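# Lift headset by headband, hold its cable with right

## Task

Using the left arm, keep the headset (the headset itself, not its cable) steady in the air by its headband. Its lowest point must be roughly a hand's length or more above the table top, and no part of it may extend beyond the table's edge. The headband is pinched between the left fingers, and the left gripper's commanded opening is fully closed. Those left fingers contact only the headband. Apart from the cable, nothing touches the headset, except that the right arm is allowed to. The right gripper holds the cable firmly in the middle of its finger pads, not at their tips or edges, at a spot lower than where the cable exits the ear cup. Along the stretch from the ear cup to that grip, the cable sits well above the table and contacts nothing but itself, the headset and the arms. If the right arm were removed, no part of the headset may drop more than a little. The cable's loose end must not be left dangling below the table top. If that end ever goes far below the table top or far past the table's edge, whether held or not, the task fails. Once everything above holds, declare the job done. Apart from the requested hold, anything that stays in place only because the robot is holding it does not count.

## Robot and tools

Robot: two arms, left_arm and right_arm. The names do not tell you which side of a camera image each arm appears on. Each arm has six joints and a gripper.

Frame: all reported positions share one scene frame. The origin is on the table surface midway between the arms. +x points out across the table, +z points up, and left_arm sits on the +y side. Positions are in metres and orientations are quaternions in w,x,y,z order. A gripper's fingers extend along its own +z axis and close along its own y axis. The reported end-effector point lies between the finger pads, about 1 cm short of the tips. The reported hand position can be slightly wrong, more so when the arm is reaching far.

Tool execute_actions: the argument actions is a list holding at most one entry.
- An empty list ({"actions": []}) only returns the current state.
- A wait is {"steps": N} with N up to 300. It sends nothing new and returns after N control steps, counted from the previous result.
- A move is {"rows": [...], "steps": N}. N is 1 to 15 and defaults to 15. Each control step lasts 1/30 s and uses one row. If there are fewer rows than steps, the final row is repeated.
- Optional pictures (true/false) decides whether camera images are returned. They are returned by default.

Row layout: each row is one flat list of 14 numbers covering both arms, even when only one arm moves. The order is left_arm waist, shoulder, elbow, wrist pitch, wrist yaw, wrist roll, gripper opening, then the same seven values for right_arm.
- Joint values are absolute target angles in radians, in the same form as the Joint positions line. They are not offsets.
- Stated range for each arm: waist -2.880..2.880, shoulder 0.000..3.142, elbow 0.000..3.019, wrist pitch -1.693..1.571, wrist yaw -1.571..1.571, wrist roll -2.094..2.094.
- The true limits can differ from these by up to 0.019 rad. A call is rejected when a target lies more than 0.019 beyond a limit and is also further out than the current angle. A rejected call does nothing.
- Targets past the true limit are clipped, and the result may report "joint sent to its limit" (possibly for an earlier action). If that line is absent, it does not prove the joint has more room.
- Gripper opening is an absolute value from -1 (closed) to +1 (fully open, 0.094 m between the pads).

Motion: joint speed is limited. Each step, the target is kept within a fixed lead of the measured angle: waist 0.264, shoulder 0.32, elbow 0.276, wrist pitch 0.33, wrist yaw 0.186, wrist roll 0.522 rad. If the targets would move a gripper more than 70 mm from where it is, the whole arm's targets are scaled back, so large moves take several calls. The simulation keeps running while you compose a reply. The arms continue toward the last row sent until everything has nearly stopped or some step is HELD.

Result lines:
- The state line has the form left_arm: … | right_arm: … and gives each gripper's position and quaternion.
- Joint positions and Joint velocities list, per arm, the six joints (rad, rad/s) followed by the pad gap (m, m/s).
- grip_measured is the finger opening on the same -1..1 scale you command. Each gripper has a fixed error of about 1 mm.
- HELD marks steps on which all or part of your row was not sent.
- "joint command not followed" means the clearance check changed or blocked joint targets. The rest of the row still ran.
- Joint torques follow the joint order, with the gripper omitted. They carry offsets, scale errors and noise, and are nonzero even with no load.
- MOTOR HOT appears from 85 °C. At 100 °C an OVER-TEMPERATURE FAULT occurs: that arm and its gripper go limp until they cool down, and the arm falls.

Gripping: between the end values, the fingers move to the grip_measured reading equal to the number you send. To keep hold of something, keep commanding an opening below grip_measured. About 0.03 below gives a secure grip; smaller gaps give a lighter one. The pad force tops out at roughly 50–62 N and is lower on parts thinner than about 2 mm. The pads can spike harder at first contact. For the headband itself, the goal requires commanding -1.

Tool zoom_image: camera is one of cam_head_left, cam_head_right, cam_high, cam_low, cam_left_wrist, cam_right_wrist. region is [x0, y0, x1, y1] in pixels of that camera's latest image, with origin at the top-left and a maximum size of 504x504. Image sizes are 504x504 for the head, high and low cameras and 616x616 for the wrist cameras.

Tool finished_scene: scene is the integer number of the current scene. Calling it declares the job done and ends the scene permanently, and the result reports success. Call it only once every goal condition actually holds and is stable.

Avoid:
- Dropping or knocking anything off the table, which fails the task.
- Letting the cable's loose end fall well below the table top or far beyond its edge.
- Letting the arms collide or press hard on each other, which can end the scene.
- Slamming, hard pushes and slips.
- Holding loads for long stretches, which causes overheating.

Brief external tugs on held parts, or pushes on loose objects, can happen. Recheck the state before finishing.

Each tool is called after ">>>" as a command line: name --argument value for each argument, lists and objects as JSON in quotes; but a table of rows of numbers goes row by row, as --pt "numbers of a row", without its own name.

## Session

I'll start by looking at the scene.

>>> execute_actions --actions '[]'

Scene clock: 0.00 s of 4200.00 s.
left_arm: end_effector_position=(+0.2865, -0.0903, +0.2769) grip_measured=+1.000 end_effector_quat_wxyz=(+0.016, -0.107, +0.994, -0.013) | right_arm: end_effector_position=(+0.0637, -0.7771, +0.1421) grip_measured=+1.000 end_effector_quat_wxyz=(-0.126, -0.222, +0.943, -0.213)
Joint positions: left_arm=[-1.068  1.502  1.528 -1.557 -0.014 -1.16   0.094] | right_arm=[-1.287  1.457  1.038 -0.685  0.188 -1.979  0.094]
Joint velocities: left_arm=[ 0.005 -0.005 -0.017  0.007 -0.022 -0.007  0.   ] | right_arm=[ 0.005 -0.015 -0.007 -0.002  0.022  0.066  0.   ]
Joint torques (N m, as the arm reports them, + toward a larger angle): no reading
Motor temperatures (°C, as the motors report them): left_arm=[21 22 23 24 24 24] | right_arm=[22 23 22 23 22 24]

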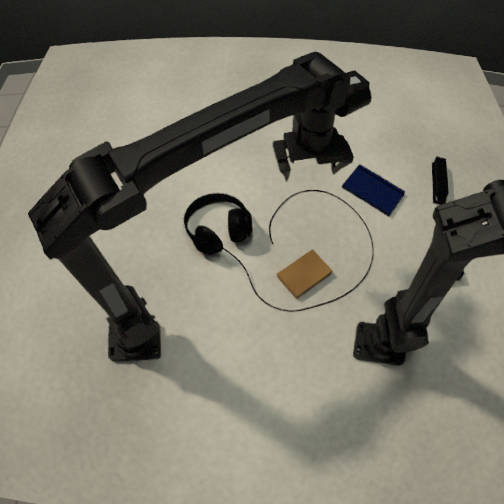

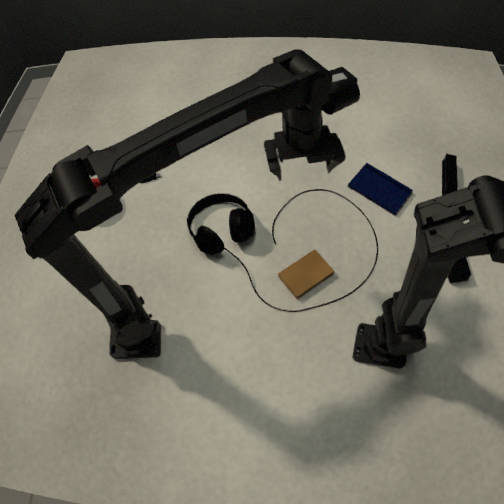

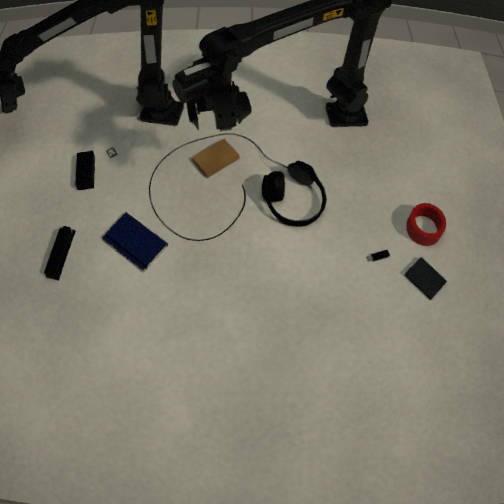

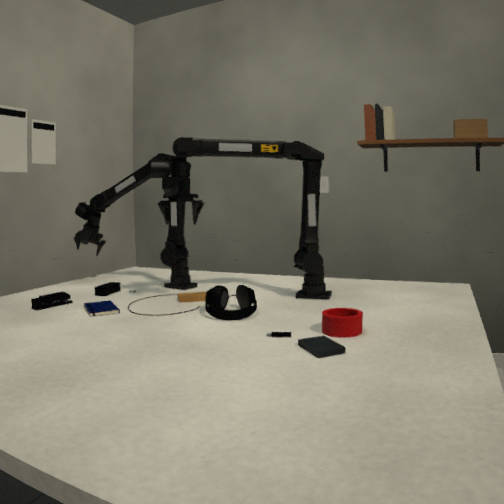

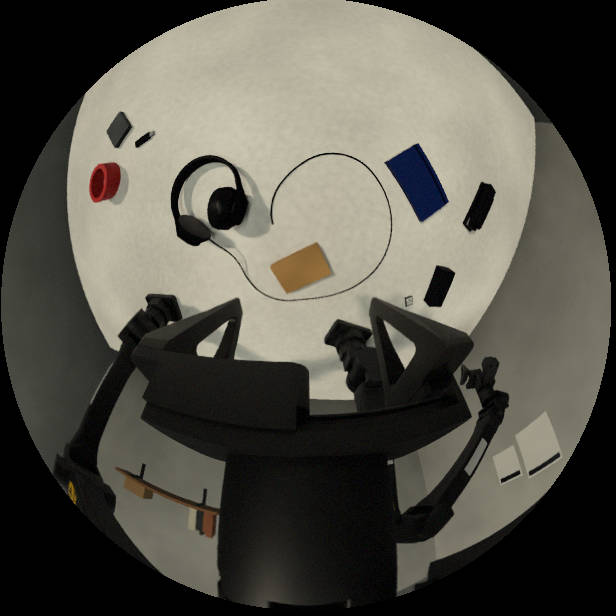

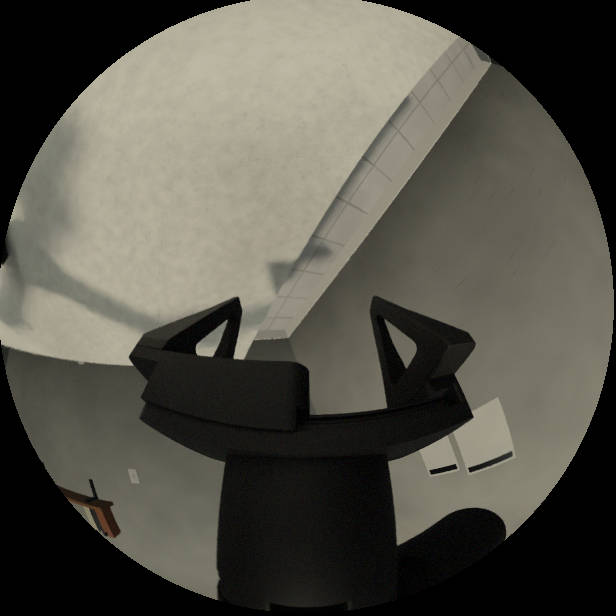

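>>> execute_actions --actions '[{"rows": [[-0.6,1.502,1.528,-1.557,-0.014,-1.16,1,-0.9,1.457,1.038,-0.685,0.188,-1.979,1]], "steps": 15}]' --pictures false

>>> execute_actions --actions '[{"steps": 30}]' --pictures false

Scene clock: 57.07 s of 4200.00 s.
left_arm: end_effector_position=(+0.4355, +0.0952, +0.2769) grip_measured=+1.000 end_effector_quat_wxyz=(+0.020, -0.363, +0.932, -0.008) | right_arm: end_effector_position=(+0.2731, -0.7237, +0.1420) grip_measured=+1.000 end_effector_quat_wxyz=(-0.075, -0.418, +0.874, -0.235)
Joint positions: left_arm=[-0.54   1.502  1.528 -1.557 -0.017 -1.16   0.094] | right_arm=[-0.858  1.457  1.038 -0.685  0.184 -1.979  0.094]
Joint velocities: left_arm=[ 0.112 -0.005 -0.012 -0.002 -0.007 -0.022  0.   ] | right_arm=[-0.171 -0.005 -0.022 -0.022  0.007 -0.007  0.   ]
Joint torques (N m, as the arm reports them, + toward a larger angle): left_arm=[-4.89 -9.85  9.62  0.2   0.01  0.04] | right_arm=[ -2.74 -12.7    8.38   0.92   0.11   0.05]
Motor temperatures (°C, as the motors report them): left_arm=[22 25 33 24 24 24] | right_arm=[22 24 27 23 22 24]
Steps of this call (steps 1 to 90: nothing new was sent; then 53.57 s passed at rest; steps 91 to 105: all 15 steps of this action). Readings (joint positions):
91: left_arm=[-1.060 1.502 1.528 -1.557 -0.013 -1.160] | right_arm=[-1.279 1.457 1.038 -0.685 0.191 -1.979]
92: left_arm=[-1.045 1.502 1.528 -1.557 -0.011 -1.160] | right_arm=[-1.264 1.457 1.038 -0.685 0.194 -1.979]
94: left_arm=[-0.982 1.502 1.528 -1.557 -0.011 -1.160] | right_arm=[-1.200 1.457 1.038 -0.685 0.194 -1.979]
98: left_arm=[-0.799 1.502 1.528 -1.557 -0.011 -1.160] | right_arm=[-1.024 1.457 1.038 -0.685 0.193 -1.979]
105: the state above

Scene clock: 58.07 s of 4200.00 s.
left_arm: end_effector_position=(+0.4226, +0.0682, +0.2769) grip_measured=+1.000 end_effector_quat_wxyz=(+0.019, -0.332, +0.943, -0.009) | right_arm: end_effector_position=(+0.2552, -0.7323, +0.1421) grip_measured=+1.000 end_effector_quat_wxyz=(-0.081, -0.401, +0.882, -0.234)
Joint positions: left_arm=[-0.606  1.502  1.528 -1.557 -0.017 -1.16   0.094] | right_arm=[-0.896  1.457  1.038 -0.685  0.187 -1.979  0.094]
Joint velocities: left_arm=[-0.005 -0.005 -0.022 -0.017 -0.037 -0.007  0.   ] | right_arm=[-0.005 -0.005 -0.002  0.002  0.022 -0.066  0.   ]
Joint torques (N m, as the arm reports them, + toward a larger angle): left_arm=[-0.21 -9.69  9.64  0.19  0.01  0.04] | right_arm=[ -0.43 -12.99   8.49   0.89   0.05   0.06]
Motor temperatures (°C, as the motors report them): left_arm=[22 25 33 24 24 24] | right_arm=[22 24 27 23 22 24]
Steps of this call (steps 1 to 30: the robot went on to your last target). Readings (joint positions):
1: left_arm=[-0.539 1.502 1.528 -1.557 -0.017 -1.160] | right_arm=[-0.864 1.457 1.038 -0.685 0.184 -1.979]
2: left_arm=[-0.546 1.502 1.528 -1.557 -0.017 -1.160] | right_arm=[-0.871 1.457 1.038 -0.685 0.185 -1.979]
4: left_arm=[-0.566 1.502 1.528 -1.557 -0.017 -1.160] | right_arm=[-0.885 1.457 1.038 -0.685 0.186 -1.979]
8: left_arm=[-0.602 1.502 1.528 -1.557 -0.017 -1.160] | right_arm=[-0.896 1.457 1.038 -0.685 0.187 -1.979]
30: the state above
All arms were judged still, so your last target was given up. Only a new action makes them travel on or press farther. Fingers that are still opening or closing keep moving.

>>> execute_actions --actions '[{"rows": [[-0.606,1.52,1.528,-1.557,-0.014,-1.16,1,-0.896,1.457,1.06,-0.685,0.188,-1.979,1],[-0.606,1.54,1.528,-1.557,-0.014,-1.16,1,-0.896,1.457,1.09,-0.685,0.188,-1.979,1],[-0.606,1.56,1.528,-1.557,-0.014,-1.16,1,-0.896,1.457,1.12,-0.685,0.188,-1.979,1],[-0.606,1.58,1.528,-1.557,-0.014,-1.16,1,-0.896,1.457,1.15,-0.685,0.188,-1.979,1],[-0.606,1.60,1.528,-1.557,-0.014,-1.16,1,-0.896,1.457,1.18,-0.685,0.188,-1.979,1],[-0.606,1.62,1.528,-1.557,-0.014,-1.16,1,-0.896,1.457,1.21,-0.685,0.188,-1.979,1],[-0.606,1.64,1.528,-1.557,-0.014,-1.16,1,-0.896,1.457,1.24,-0.685,0.188,-1.979,1],[-0.606,1.66,1.528,-1.557,-0.014,-1.16,1,-0.896,1.457,1.27,-0.685,0.188,-1.979,1],[-0.606,1.68,1.528,-1.557,-0.014,-1.16,1,-0.896,1.457,1.30,-0.685,0.188,-1.979,1],[-0.606,1.70,1.528,-1.557,-0.014,-1.16,1,-0.896,1.457,1.33,-0.685,0.188,-1.979,1]], "steps": 15}]' --pictures false

>>> execute_actions --actions '[{"steps": 30}]' --pictures false

Scene clock: 103.73 s of 4200.00 s.
left_arm: end_effector_position=(+0.4405, +0.0588, +0.1824) grip_measured=+1.000 end_effector_quat_wxyz=(-0.053, -0.330, +0.940, +0.069) | right_arm: end_effector_position=(+0.2927, -0.8026, +0.2695) grip_measured=+1.000 end_effector_quat_wxyz=(-0.073, -0.375, +0.853, -0.355)
Joint positions: left_arm=[-0.606  1.713  1.525 -1.557 -0.017 -1.16   0.094] | right_arm=[-0.896  1.458  1.294 -0.685  0.187 -1.979  0.094]
Joint velocities: left_arm=[ 0.005  0.2   -0.071 -0.012 -0.007 -0.037  0.   ] | right_arm=[ 0.005 -0.073  0.291  0.007 -0.037  0.022  0.   ]
Joint torques (N m, as the arm reports them, + toward a larger angle): left_arm=[ -0.6  -14.18   9.6   -0.34   0.02   0.02] | right_arm=[ -0.08 -14.22  10.68   1.26   0.04   0.08]
Motor temperatures (°C, as the motors report them): left_arm=[22 26 32 24 24 24] | right_arm=[22 25 27 23 22 24]
Steps of this call (steps 1 to 90: nothing new was sent; then 42.17 s passed at rest; steps 91 to 105: all 15 steps of this action). Readings (joint positions):
91: left_arm=[-0.606 1.502 1.528 -1.557 -0.017 -1.160] | right_arm=[-0.896 1.457 1.038 -0.685 0.187 -1.979]
92: left_arm=[-0.606 1.503 1.528 -1.557 -0.017 -1.160] | right_arm=[-0.896 1.457 1.038 -0.685 0.187 -1.979]
94: left_arm=[-0.606 1.510 1.528 -1.557 -0.017 -1.160] | right_arm=[-0.896 1.458 1.046 -0.685 0.187 -1.979]
98: left_arm=[-0.606 1.568 1.528 -1.557 -0.017 -1.160] | right_arm=[-0.896 1.461 1.124 -0.685 0.187 -1.979]
105: the state above

Scene clock: 104.73 s of 4200.00 s.
left_arm: end_effector_position=(+0.4398, +0.0592, +0.1815) grip_measured=+1.000 end_effector_quat_wxyz=(-0.054, -0.330, +0.940, +0.070) | right_arm: end_effector_position=(+0.2932, -0.8036, +0.2775) grip_measured=+1.000 end_effector_quat_wxyz=(-0.072, -0.373, +0.851, -0.361)
Joint positions: left_arm=[-0.606  1.713  1.522 -1.557 -0.017 -1.16   0.094] | right_arm=[-0.896  1.452  1.302 -0.685  0.187 -1.979  0.094]
Joint velocities: left_arm=[ 0.005 -0.005  0.002  0.002  0.037 -0.022  0.   ] | right_arm=[ 0.005 -0.005  0.012 -0.012  0.007 -0.022  0.   ]
Joint torques (N m, as the arm reports them, + toward a larger angle): left_arm=[ -0.57 -12.99   9.56  -0.26   0.02   0.02] | right_arm=[ -0.25 -13.63  11.61   1.33   0.05   0.08]
Motor temperatures (°C, as the motors report them): left_arm=[22 26 32 24 24 24] | right_arm=[22 25 27 23 22 24]
Steps of this call (steps 1 to 15: the robot went on to your last target; steps 16 to 30: nothing new was sent). Readings (joint positions):
1: left_arm=[-0.606 1.717 1.523 -1.557 -0.017 -1.160] | right_arm=[-0.896 1.456 1.301 -0.685 0.187 -1.979]
2: left_arm=[-0.606 1.717 1.522 -1.557 -0.017 -1.160] | right_arm=[-0.896 1.453 1.302 -0.685 0.187 -1.979]
4: left_arm=[-0.606 1.715 1.522 -1.557 -0.017 -1.160] | right_arm=[-0.896 1.452 1.302 -0.685 0.187 -1.979]
8: left_arm=[-0.606 1.713 1.522 -1.557 -0.017 -1.160] | right_arm=[-0.896 1.452 1.302 -0.685 0.187 -1.979]
30: the state above
All arms were judged still, so your last target was given up. Only a new action makes them travel on or press farther. Fingers that are still opening or closing keep moving.

>>> execute_actions --actions '[]'

Scene clock: 157.30 s of 4200.00 s.
left_arm: end_effector_position=(+0.4398, +0.0592, +0.1815) grip_measured=+1.000 end_effector_quat_wxyz=(-0.054, -0.330, +0.940, +0.070) | right_arm: end_effector_position=(+0.2932, -0.8036, +0.2775) grip_measured=+1.000 end_effector_quat_wxyz=(-0.072, -0.373, +0.851, -0.361)
Joint positions: left_arm=[-0.606  1.713  1.522 -1.557 -0.017 -1.16   0.094] | right_arm=[-0.896  1.452  1.302 -0.685  0.187 -1.979  0.094]
Joint velocities: left_arm=[-0.005 -0.015  0.002 -0.007  0.037 -0.081  0.   ] | right_arm=[-0.005 -0.005 -0.017 -0.007  0.022  0.051  0.   ]
Joint torques (N m, as the arm reports them, + toward a larger angle): left_arm=[ -0.53 -13.08   9.54  -0.26   0.     0.02] | right_arm=[ -0.05 -13.82  11.56   1.38   0.05   0.08]
Motor temperatures (°C, as the motors report them): left_arm=[22 29 33 24 24 24] | right_arm=[22 25 30 23 22 24]
Steps of this call (steps 1 to 90: nothing new was sent; then 49.57 s passed at rest). Readings (joint positions):
1: left_arm=[-0.606 1.713 1.522 -1.557 -0.017 -1.160] | right_arm=[-0.896 1.452 1.302 -0.685 0.187 -1.979]
2: left_arm=[-0.606 1.713 1.522 -1.557 -0.017 -1.160] | right_arm=[-0.896 1.452 1.302 -0.685 0.187 -1.979]
4: left_arm=[-0.606 1.713 1.522 -1.557 -0.017 -1.160] | right_arm=[-0.896 1.452 1.302 -0.685 0.187 -1.979]
8: left_arm=[-0.606 1.713 1.522 -1.557 -0.017 -1.160] | right_arm=[-0.896 1.452 1.302 -0.685 0.187 -1.979]
90: the state above

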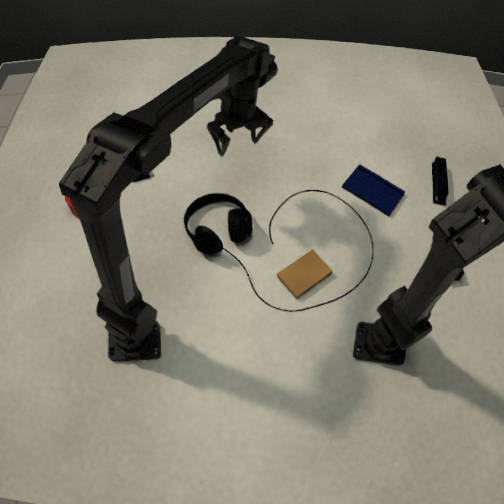

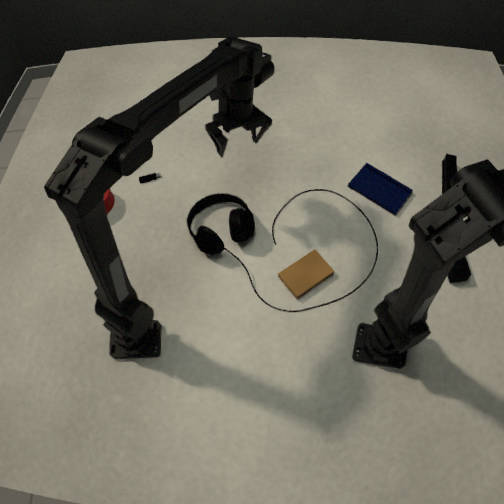

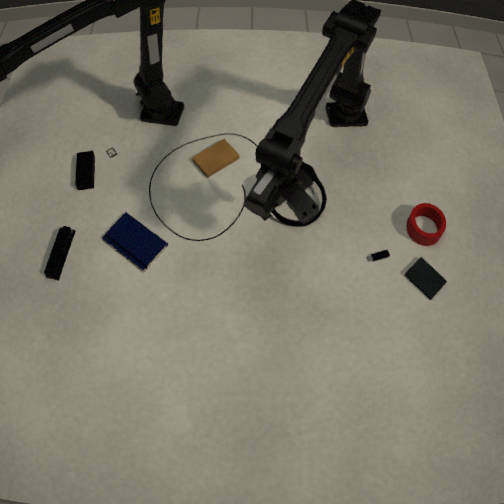

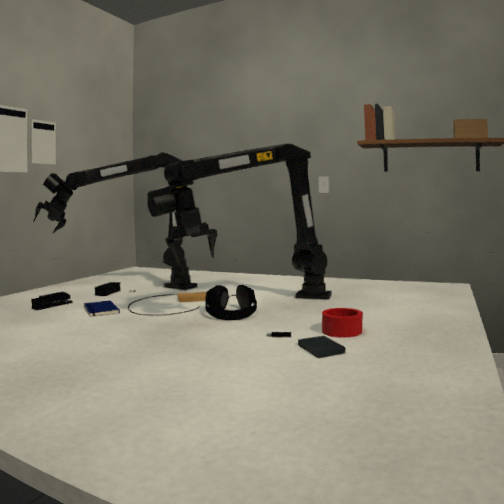

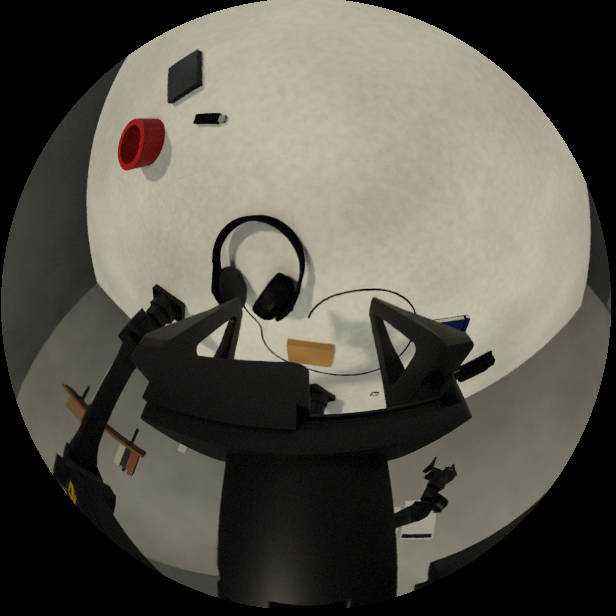

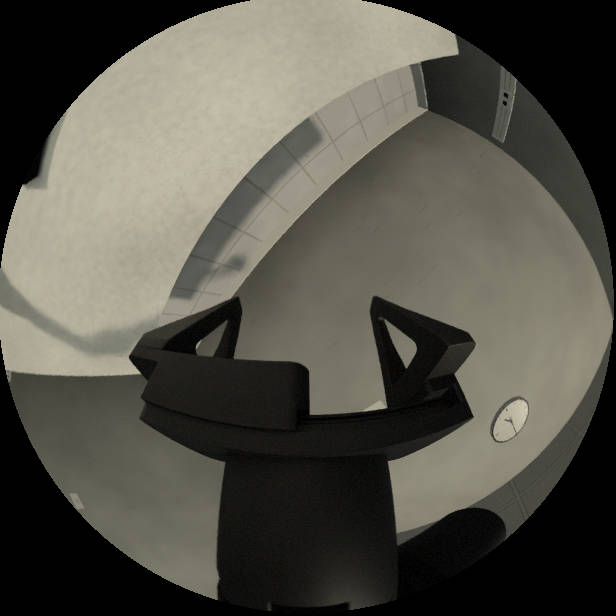

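>>> zoom_image --camera "cam_head_left" --region '[150, 160, 400, 330]'

>>> zoom_image --camera "cam_left_wrist" --region '[180, 190, 440, 390]'

>>> zoom_image --camera "cam_low" --region '[110, 260, 290, 340]'

Region (150, 160, 400, 330) of cam_head_left's 504x504 image, scaled by 2.016, with more detail than that image has; it fills the top 343 rows of this view, and the rest is white.

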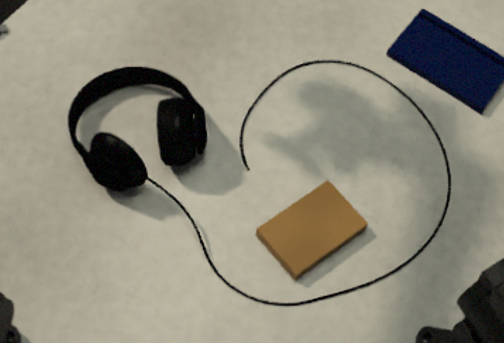

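Region (180, 190, 440, 390) of cam_left_wrist's 616x616 image, scaled by 1.938, with more detail than that image has; it fills the top 388 rows of this view, and the rest is white.

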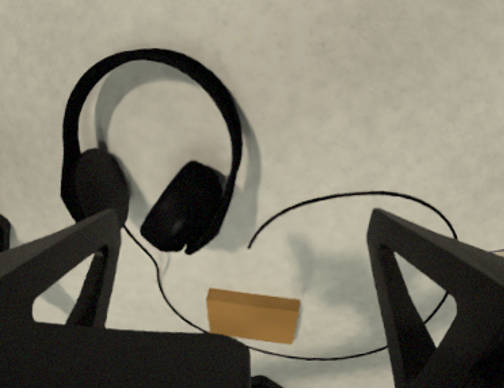

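Region (110, 260, 290, 340) of cam_low's 504x504 image, scaled by 2.800, with more detail than that image has.

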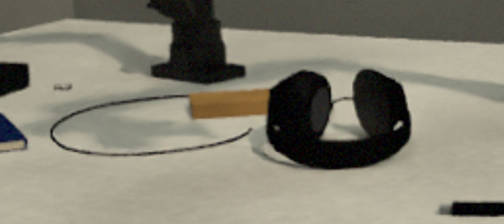

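>>> execute_actions --actions '[{"rows": [[-0.606,1.712,1.521,-1.556,-0.017,-1.155,1,-0.893,1.451,1.30,-0.682,0.186,-1.974,1],[-0.604,1.711,1.517,-1.553,-0.017,-1.139,1,-0.883,1.447,1.293,-0.674,0.185,-1.957,1],[-0.602,1.708,1.512,-1.548,-0.017,-1.112,1,-0.867,1.441,1.282,-0.661,0.182,-1.931,1],[-0.598,1.704,1.504,-1.540,-0.016,-1.075,1,-0.844,1.432,1.267,-0.642,0.179,-1.894,1],[-0.594,1.699,1.494,-1.531,-0.016,-1.029,1,-0.816,1.422,1.248,-0.619,0.174,-1.846,1],[-0.589,1.693,1.482,-1.520,-0.015,-0.973,1,-0.782,1.409,1.225,-0.591,0.169,-1.79,1],[-0.583,1.686,1.468,-1.508,-0.015,-0.908,1,-0.742,1.394,1.199,-0.559,0.163,-1.725,1],[-0.576,1.678,1.453,-1.494,-0.014,-0.836,1,-0.698,1.377,1.169,-0.522,0.156,-1.652,1],[-0.569,1.669,1.435,-1.478,-0.013,-0.756,1,-0.650,1.359,1.137,-0.482,0.148,-1.571,1],[-0.561,1.660,1.417,-1.461,-0.013,-0.67,1,-0.597,1.339,1.102,-0.439,0.14,-1.484,1],[-0.552,1.650,1.397,-1.443,-0.012,-0.579,1,-0.541,1.318,1.064,-0.393,0.132,-1.392,1],[-0.543,1.639,1.377,-1.425,-0.011,-0.483,1,-0.483,1.296,1.025,-0.345,0.122,-1.295,1],[-0.534,1.628,1.356,-1.405,-0.01,-0.384,1,-0.422,1.273,0.984,-0.295,0.113,-1.195,1],[-0.525,1.617,1.334,-1.386,-0.009,-0.283,1,-0.361,1.25,0.943,-0.244,0.103,-1.093,1],[-0.516,1.606,1.312,-1.366,-0.008,-0.18,1,-0.298,1.226,0.901,-0.193,0.094,-0.99,1]], "steps": 15}]' --pictures false

>>> execute_actions --actions '[{"rows": [[-0.506,1.595,1.29,-1.345,-0.008,-0.077,1,-0.235,1.202,0.859,-0.141,0.084,-0.886,1],[-0.497,1.584,1.268,-1.326,-0.007,0.024,1,-0.174,1.179,0.818,-0.09,0.074,-0.784,1],[-0.488,1.573,1.247,-1.306,-0.006,0.123,1,-0.113,1.156,0.777,-0.04,0.065,-0.684,1],[-0.479,1.562,1.227,-1.288,-0.005,0.219,1,-0.055,1.134,0.738,0.008,0.055,-0.587,1],[-0.470,1.553,1.207,-1.27,-0.004,0.31,1,0.001,1.113,0.70,0.054,0.047,-0.495,1],[-0.462,1.543,1.189,-1.253,-0.004,0.396,1,0.054,1.093,0.665,0.097,0.039,-0.408,1],[-0.455,1.534,1.171,-1.237,-0.003,0.476,1,0.102,1.075,0.633,0.137,0.031,-0.327,1],[-0.448,1.526,1.156,-1.223,-0.002,0.548,1,0.146,1.058,0.603,0.174,0.024,-0.254,1],[-0.442,1.519,1.142,-1.211,-0.002,0.613,1,0.186,1.043,0.577,0.206,0.018,-0.189,1],[-0.437,1.513,1.13,-1.20,-0.001,0.669,1,0.22,1.03,0.554,0.234,0.013,-0.133,1],[-0.433,1.508,1.12,-1.191,-0.001,0.715,1,0.248,1.02,0.535,0.257,0.008,-0.085,1],[-0.429,1.504,1.112,-1.183,0,0.752,1,0.271,1.011,0.52,0.276,0.005,-0.048,1],[-0.427,1.501,1.107,-1.178,0,0.779,1,0.287,1.005,0.509,0.289,0.002,-0.022,1],[-0.425,1.50,1.103,-1.175,0,0.795,1,0.297,1.001,0.502,0.297,0,-0.005,1],[-0.425,1.499,1.102,-1.174,0,0.80,1,0.3,1.0,0.5,0.3,0,0,1]], "steps": 15}]' --pictures false

>>> execute_actions --actions '[{"steps": 30}]'

Scene clock: 277.80 s of 4200.00 s.
left_arm: end_effector_position=(+0.4292, +0.0930, +0.1488) grip_measured=+1.000 end_effector_quat_wxyz=(-0.059, -0.068, +0.995, +0.039) | right_arm: end_effector_position=(+0.4429, -0.6605, +0.2356) grip_measured=+1.000 end_effector_quat_wxyz=(+0.117, -0.342, +0.844, -0.396)
Joint positions: left_arm=[-0.549  1.65   1.356 -1.419 -0.013 -0.564  0.094] | right_arm=[-0.552  1.358  1.047 -0.416  0.122 -1.56   0.094]
Joint velocities: left_arm=[ 0.337 -0.337 -0.589  0.589 -0.007  2.557  0.   ] | right_arm=[ 1.363 -0.444 -0.828  1.126 -0.183  1.311  0.   ]
Joint torques (N m, as the arm reports them, + toward a larger angle): left_arm=[ -0.03 -12.83   8.28   0.29   0.09   0.15] | right_arm=[  0.16 -15.38   8.61   2.01  -0.11   0.22]
Motor temperatures (°C, as the motors report them): left_arm=[22 31 35 24 24 24] | right_arm=[22 26 33 23 22 24]
Steps of this call (steps 1 to 90: nothing new was sent; then 117.00 s passed at rest; steps 91 to 105: all 15 steps of this action). Readings (joint positions):
91: left_arm=[-0.606 1.713 1.522 -1.557 -0.017 -1.160] | right_arm=[-0.896 1.452 1.302 -0.685 0.187 -1.979]
92: left_arm=[-0.606 1.713 1.522 -1.557 -0.017 -1.159] | right_arm=[-0.896 1.452 1.302 -0.685 0.187 -1.978]
94: left_arm=[-0.606 1.713 1.521 -1.556 -0.017 -1.145] | right_arm=[-0.893 1.451 1.293 -0.679 0.185 -1.963]
98: left_arm=[-0.602 1.705 1.489 -1.530 -0.017 -1.033] | right_arm=[-0.830 1.430 1.223 -0.606 0.170 -1.855]
105: the state above

Scene clock: 278.30 s of 4200.00 s.
left_arm: end_effector_position=(+0.4117, +0.1519, +0.1173) grip_measured=+1.000 end_effector_quat_wxyz=(-0.015, +0.446, +0.895, -0.000) | right_arm: end_effector_position=(+0.5048, -0.2547, +0.2339) grip_measured=+1.000 end_effector_quat_wxyz=(+0.560, -0.295, +0.749, -0.197)
Joint positions: left_arm=[-0.433  1.516  1.114 -1.2   -0.004  0.614  0.094] | right_arm=[ 0.224  1.042  0.537  0.205  0.003 -0.713  0.094]
Joint velocities: left_arm=[ 0.034 -0.054 -0.12   0.125 -0.007  1.106  0.   ] | right_arm=[ 1.656 -0.562 -0.706  1.023 -0.11   2.747  0.   ]
Joint torques (N m, as the arm reports them, + toward a larger angle): left_arm=[-0.15 -9.94  8.45  0.83  0.25  0.19] | right_arm=[-2.15 -7.6   9.26  2.61  0.05  0.2 ]
Motor temperatures (°C, as the motors report them): left_arm=[22 31 35 24 24 24] | right_arm=[22 26 33 23 22 24]
Steps of this call (steps 1 to 15: all 15 steps of this action). Readings (joint positions):
1: left_arm=[-0.537 1.638 1.335 -1.399 -0.012 -0.476] | right_arm=[-0.506 1.342 1.015 -0.378 0.113 -1.513]
2: left_arm=[-0.525 1.626 1.313 -1.380 -0.011 -0.386] | right_arm=[-0.460 1.325 0.981 -0.337 0.104 -1.466]
4: left_arm=[-0.501 1.601 1.270 -1.341 -0.010 -0.200] | right_arm=[-0.364 1.285 0.908 -0.251 0.085 -1.369]
8: left_arm=[-0.464 1.556 1.193 -1.271 -0.007 0.162] | right_arm=[-0.165 1.192 0.754 -0.072 0.048 -1.170]
15: the state above

Scene clock: 279.30 s of 4200.00 s.
left_arm: end_effector_position=(+0.4123, +0.1521, +0.1159) grip_measured=+1.000 end_effector_quat_wxyz=(-0.012, +0.519, +0.855, -0.001) | right_arm: end_effector_position=(+0.4911, -0.2166, +0.2447) grip_measured=+1.000 end_effector_quat_wxyz=(+0.620, -0.055, +0.782, +0.034)
Joint positions: left_arm=[-0.431  1.515  1.109 -1.19  -0.004  0.783  0.094] | right_arm=[ 0.309  1.     0.496  0.273 -0.002 -0.016  0.094]
Joint velocities: left_arm=[-0.005 -0.005 -0.007  0.017 -0.051  0.022  0.   ] | right_arm=[-0.005  0.005 -0.002 -0.012  0.022 -0.022  0.   ]
Joint torques (N m, as the arm reports them, + toward a larger angle): left_arm=[ -0.22 -10.04   8.22   0.77   0.24   0.21] | right_arm=[-0.85 -5.98  9.18  3.05  0.04  0.16]
Motor temperatures (°C, as the motors report them): left_arm=[22 31 35 24 24 24] | right_arm=[22 26 33 23 22 24]
Steps of this call (steps 1 to 30: the robot went on to your last target). Readings (joint positions):
1: left_arm=[-0.432 1.515 1.111 -1.197 -0.004 0.648] | right_arm=[0.274 1.026 0.517 0.232 -0.002 -0.618]
2: left_arm=[-0.431 1.515 1.109 -1.195 -0.004 0.675] | right_arm=[0.308 1.013 0.504 0.248 -0.005 -0.523]
4: left_arm=[-0.431 1.515 1.109 -1.192 -0.004 0.714] | right_arm=[0.330 1.001 0.496 0.263 -0.006 -0.346]
8: left_arm=[-0.431 1.515 1.109 -1.190 -0.004 0.755] | right_arm=[0.314 1.000 0.496 0.273 -0.002 -0.149]
30: the state above

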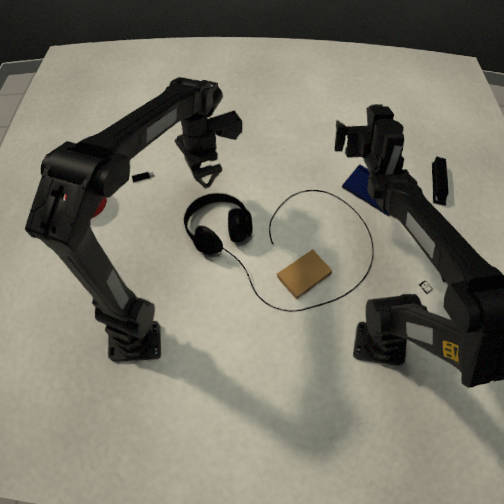

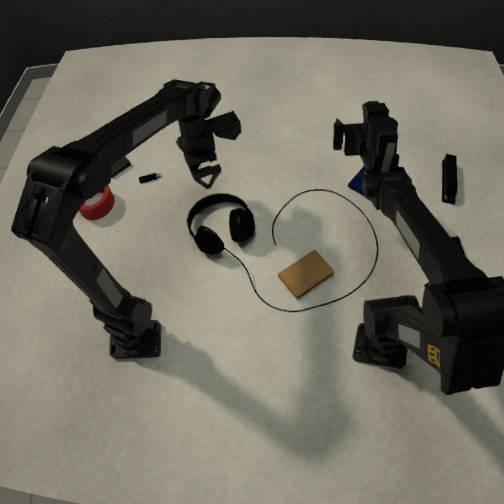

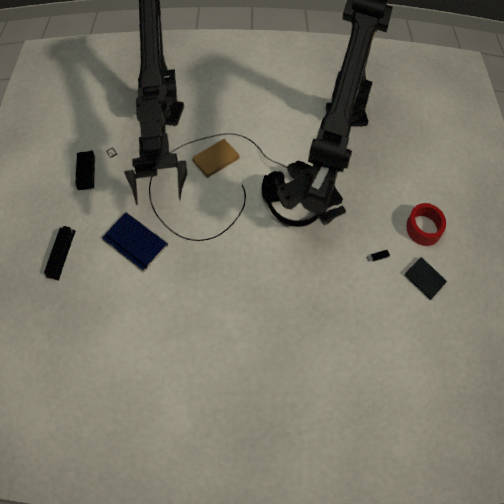

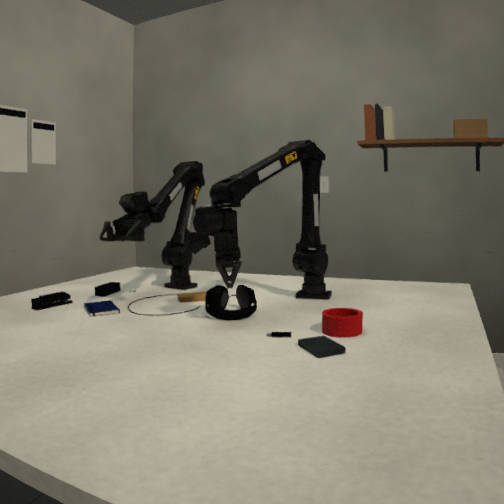

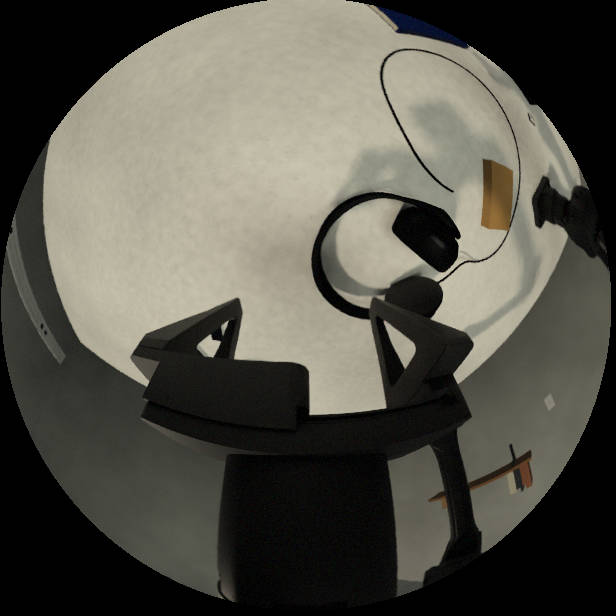

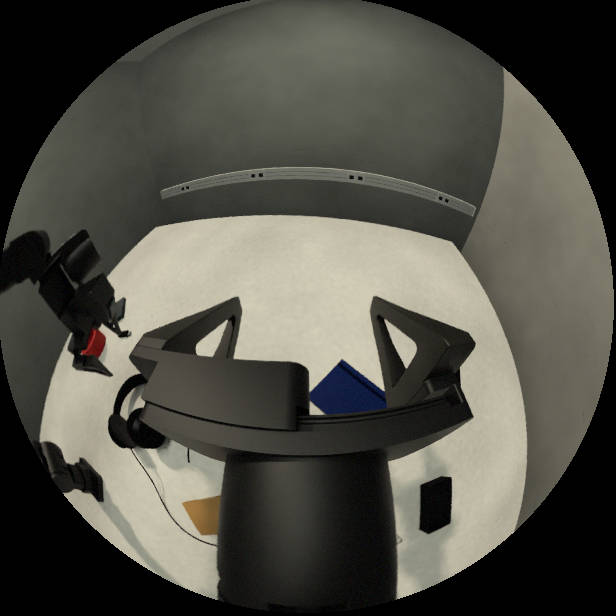

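>>> zoom_image --camera "cam_left_wrist" --region '[220, 160, 480, 360]'

Region (220, 160, 480, 360) of cam_left_wrist's 616x616 image, scaled by 1.938, with more detail than that image has; it fills the top 388 rows of this view, and the rest is white.

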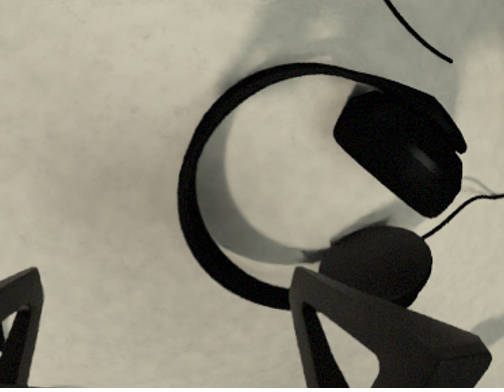

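>>> execute_actions --actions '[{"rows": [[-0.434,1.519,1.102,-1.178,0,0.78,0.9,0.3,1.0,0.5,0.3,0,0,1],[-0.438,1.525,1.094,-1.162,0,0.776,0.8,0.3,1.0,0.5,0.3,0,0,1],[-0.442,1.532,1.084,-1.144,0,0.772,0.7,0.3,1.0,0.5,0.3,0,0,1],[-0.446,1.539,1.074,-1.124,0,0.768,0.6,0.3,1.0,0.5,0.3,0,0,1],[-0.451,1.546,1.064,-1.102,0,0.764,0.5,0.3,1.0,0.5,0.3,0,0,1],[-0.456,1.553,1.054,-1.08,0,0.76,0.4,0.3,1.0,0.5,0.3,0,0,1],[-0.460,1.560,1.044,-1.058,0,0.756,0.3,0.3,1.0,0.5,0.3,0,0,1],[-0.464,1.566,1.035,-1.038,0,0.752,0.2,0.3,1.0,0.5,0.3,0,0,1],[-0.468,1.571,1.027,-1.02,0,0.748,0.1,0.3,1.0,0.5,0.3,0,0,1],[-0.471,1.575,1.021,-1.006,0,0.744,0.0,0.3,1.0,0.5,0.3,0,0,1],[-0.472,1.577,1.018,-0.998,0,0.742,0.0,0.3,1.0,0.5,0.3,0,0,1]], "steps": 15}]' --pictures false

>>> execute_actions --actions '[{"steps": 20}]'

Scene clock: 342.10 s of 4200.00 s.
left_arm: end_effector_position=(+0.4103, +0.1368, +0.0657) grip_measured=+0.001 end_effector_quat_wxyz=(+0.003, +0.527, +0.850, +0.002) | right_arm: end_effector_position=(+0.4911, -0.2166, +0.2447) grip_measured=+1.000 end_effector_quat_wxyz=(+0.620, -0.055, +0.782, +0.035)
Joint positions: left_arm=[-0.468  1.566  1.021 -1.018 -0.003  0.764  0.047] | right_arm=[ 0.309  1.     0.496  0.273 -0.002 -0.015  0.094]
Joint velocities: left_arm=[-0.015  0.054 -0.051  0.032 -0.037 -0.095 -0.   ] | right_arm=[ 0.005  0.005 -0.022 -0.017 -0.007  0.022  0.   ]
Joint torques (N m, as the arm reports them, + toward a larger angle): left_arm=[-0.72 -8.34  8.23  0.87  0.21 -0.14] | right_arm=[-0.82 -5.99  9.22  3.03  0.04  0.17]
Motor temperatures (°C, as the motors report them): left_arm=[22 29 34 24 24 24] | right_arm=[22 25 32 23 22 24]
Steps of this call (steps 1 to 15: the robot went on to your last target; steps 16 to 90: nothing new was sent; then 59.30 s passed at rest; steps 91 to 105: all 15 steps of this action). Readings (joint positions):
91: left_arm=[-0.431 1.515 1.109 -1.190 -0.004 0.783] | right_arm=[0.309 1.000 0.496 0.273 -0.002 -0.015]
92: left_arm=[-0.431 1.515 1.108 -1.188 -0.004 0.783] | right_arm=[0.309 1.000 0.496 0.273 -0.002 -0.015]
94: left_arm=[-0.431 1.515 1.101 -1.169 -0.004 0.783] | right_arm=[0.309 1.000 0.496 0.273 -0.002 -0.015]
98: left_arm=[-0.441 1.522 1.064 -1.095 -0.004 0.778] | right_arm=[0.309 1.000 0.496 0.273 -0.002 -0.015]
105: the state above

Scene clock: 342.77 s of 4200.00 s.
left_arm: end_effector_position=(+0.4109, +0.1364, +0.0650) grip_measured=+0.001 end_effector_quat_wxyz=(+0.005, +0.525, +0.851, +0.003) | right_arm: end_effector_position=(+0.4911, -0.2166, +0.2447) grip_measured=+1.000 end_effector_quat_wxyz=(+0.620, -0.055, +0.782, +0.035)
Joint positions: left_arm=[-0.468  1.567  1.02  -1.014 -0.003  0.759  0.047] | right_arm=[ 0.309  1.     0.496  0.273 -0.002 -0.015  0.094]
Joint velocities: left_arm=[-0.005 -0.015 -0.002  0.012 -0.022 -0.081 -0.   ] | right_arm=[-0.005 -0.005 -0.022 -0.002 -0.022  0.037  0.   ]
Joint torques (N m, as the arm reports them, + toward a larger angle): left_arm=[-0.7  -8.47  8.04  0.84  0.22 -0.13] | right_arm=[-0.85 -6.06  9.21  3.05  0.04  0.17]
Motor temperatures (°C, as the motors report them): left_arm=[22 29 34 24 24 24] | right_arm=[22 25 32 23 22 24]
Steps of this call (steps 1 to 15: the robot went on to your last target; steps 16 to 20: nothing new was sent). Readings (joint positions):
1: left_arm=[-0.468 1.567 1.020 -1.017 -0.003 0.763] | right_arm=[0.309 1.000 0.496 0.273 -0.002 -0.015]
2: left_arm=[-0.468 1.567 1.020 -1.016 -0.003 0.762] | right_arm=[0.309 1.000 0.496 0.273 -0.002 -0.015]
4: left_arm=[-0.468 1.567 1.020 -1.014 -0.003 0.761] | right_arm=[0.309 1.000 0.496 0.273 -0.002 -0.015]
8: left_arm=[-0.468 1.567 1.020 -1.014 -0.003 0.760] | right_arm=[0.309 1.000 0.496 0.273 -0.002 -0.015]
20: the state above
All arms were judged still, so your last target was given up. Only a new action makes them travel on or press farther. Fingers that are still opening or closing keep moving.

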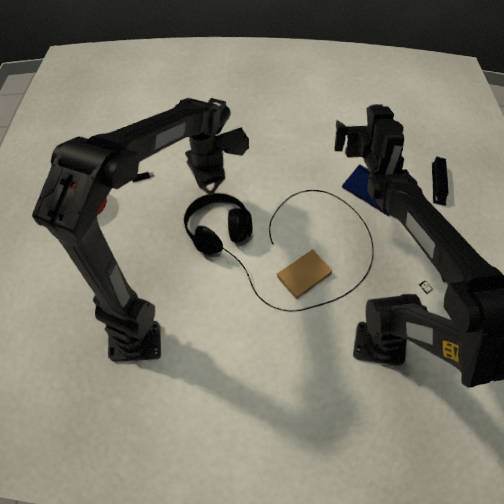

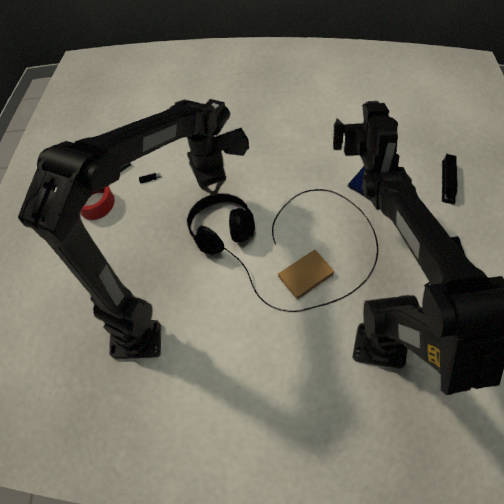

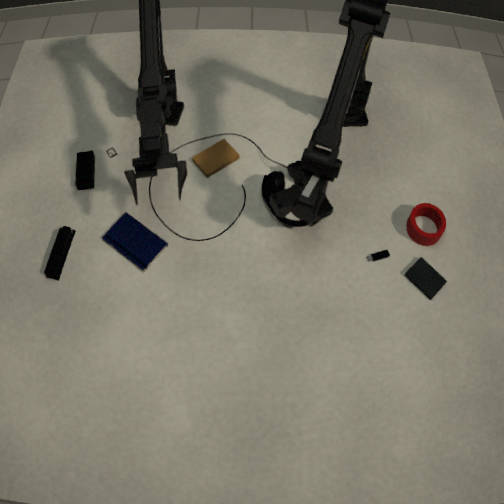

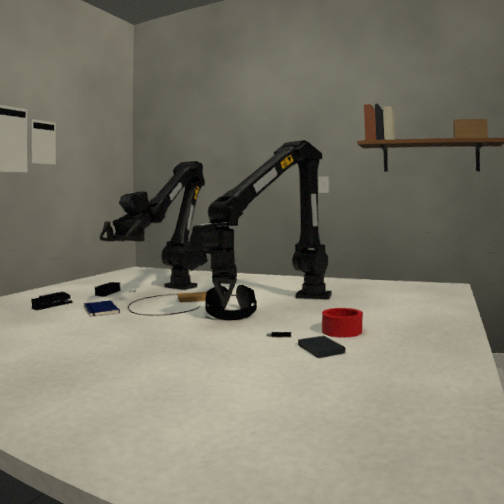

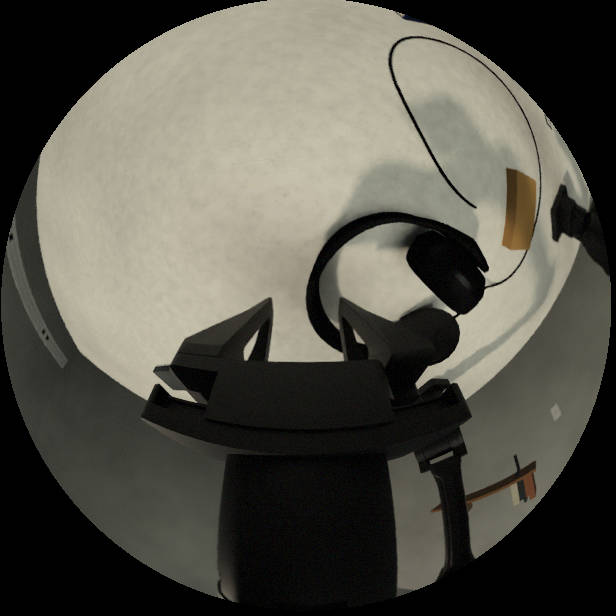

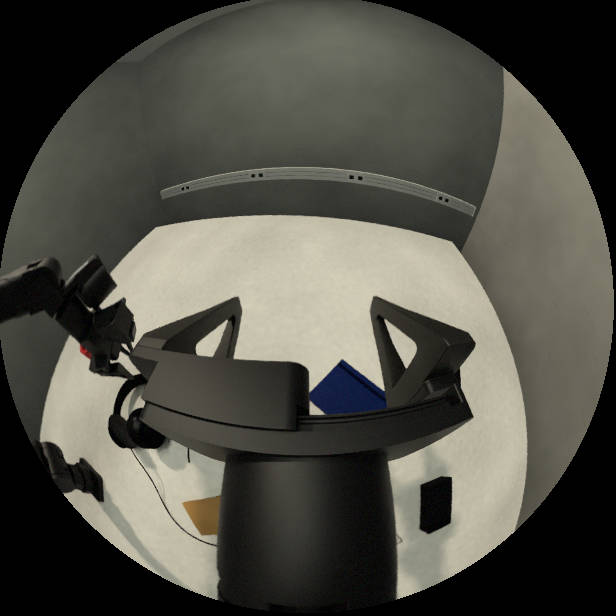

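>>> zoom_image --camera "cam_left_wrist" --region '[230, 190, 490, 390]'

>>> zoom_image --camera "cam_low" --region '[170, 250, 290, 330]'

Region (230, 190, 490, 390) of cam_left_wrist's 616x616 image, scaled by 1.938, with more detail than that image has; it fills the top 388 rows of this view, and the rest is white.

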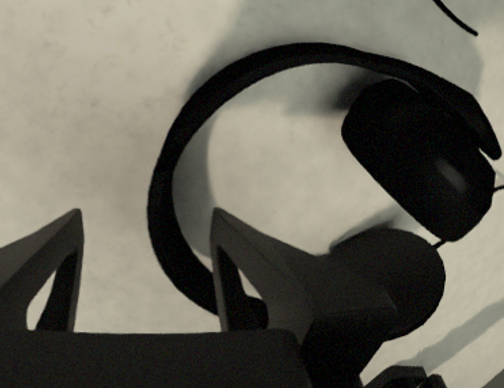

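Region (170, 250, 290, 330) of cam_low's 504x504 image, scaled by 4.200, with more detail than that image has.

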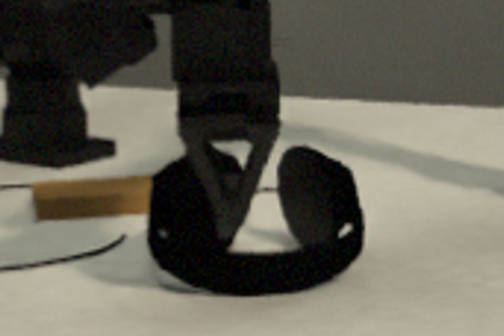

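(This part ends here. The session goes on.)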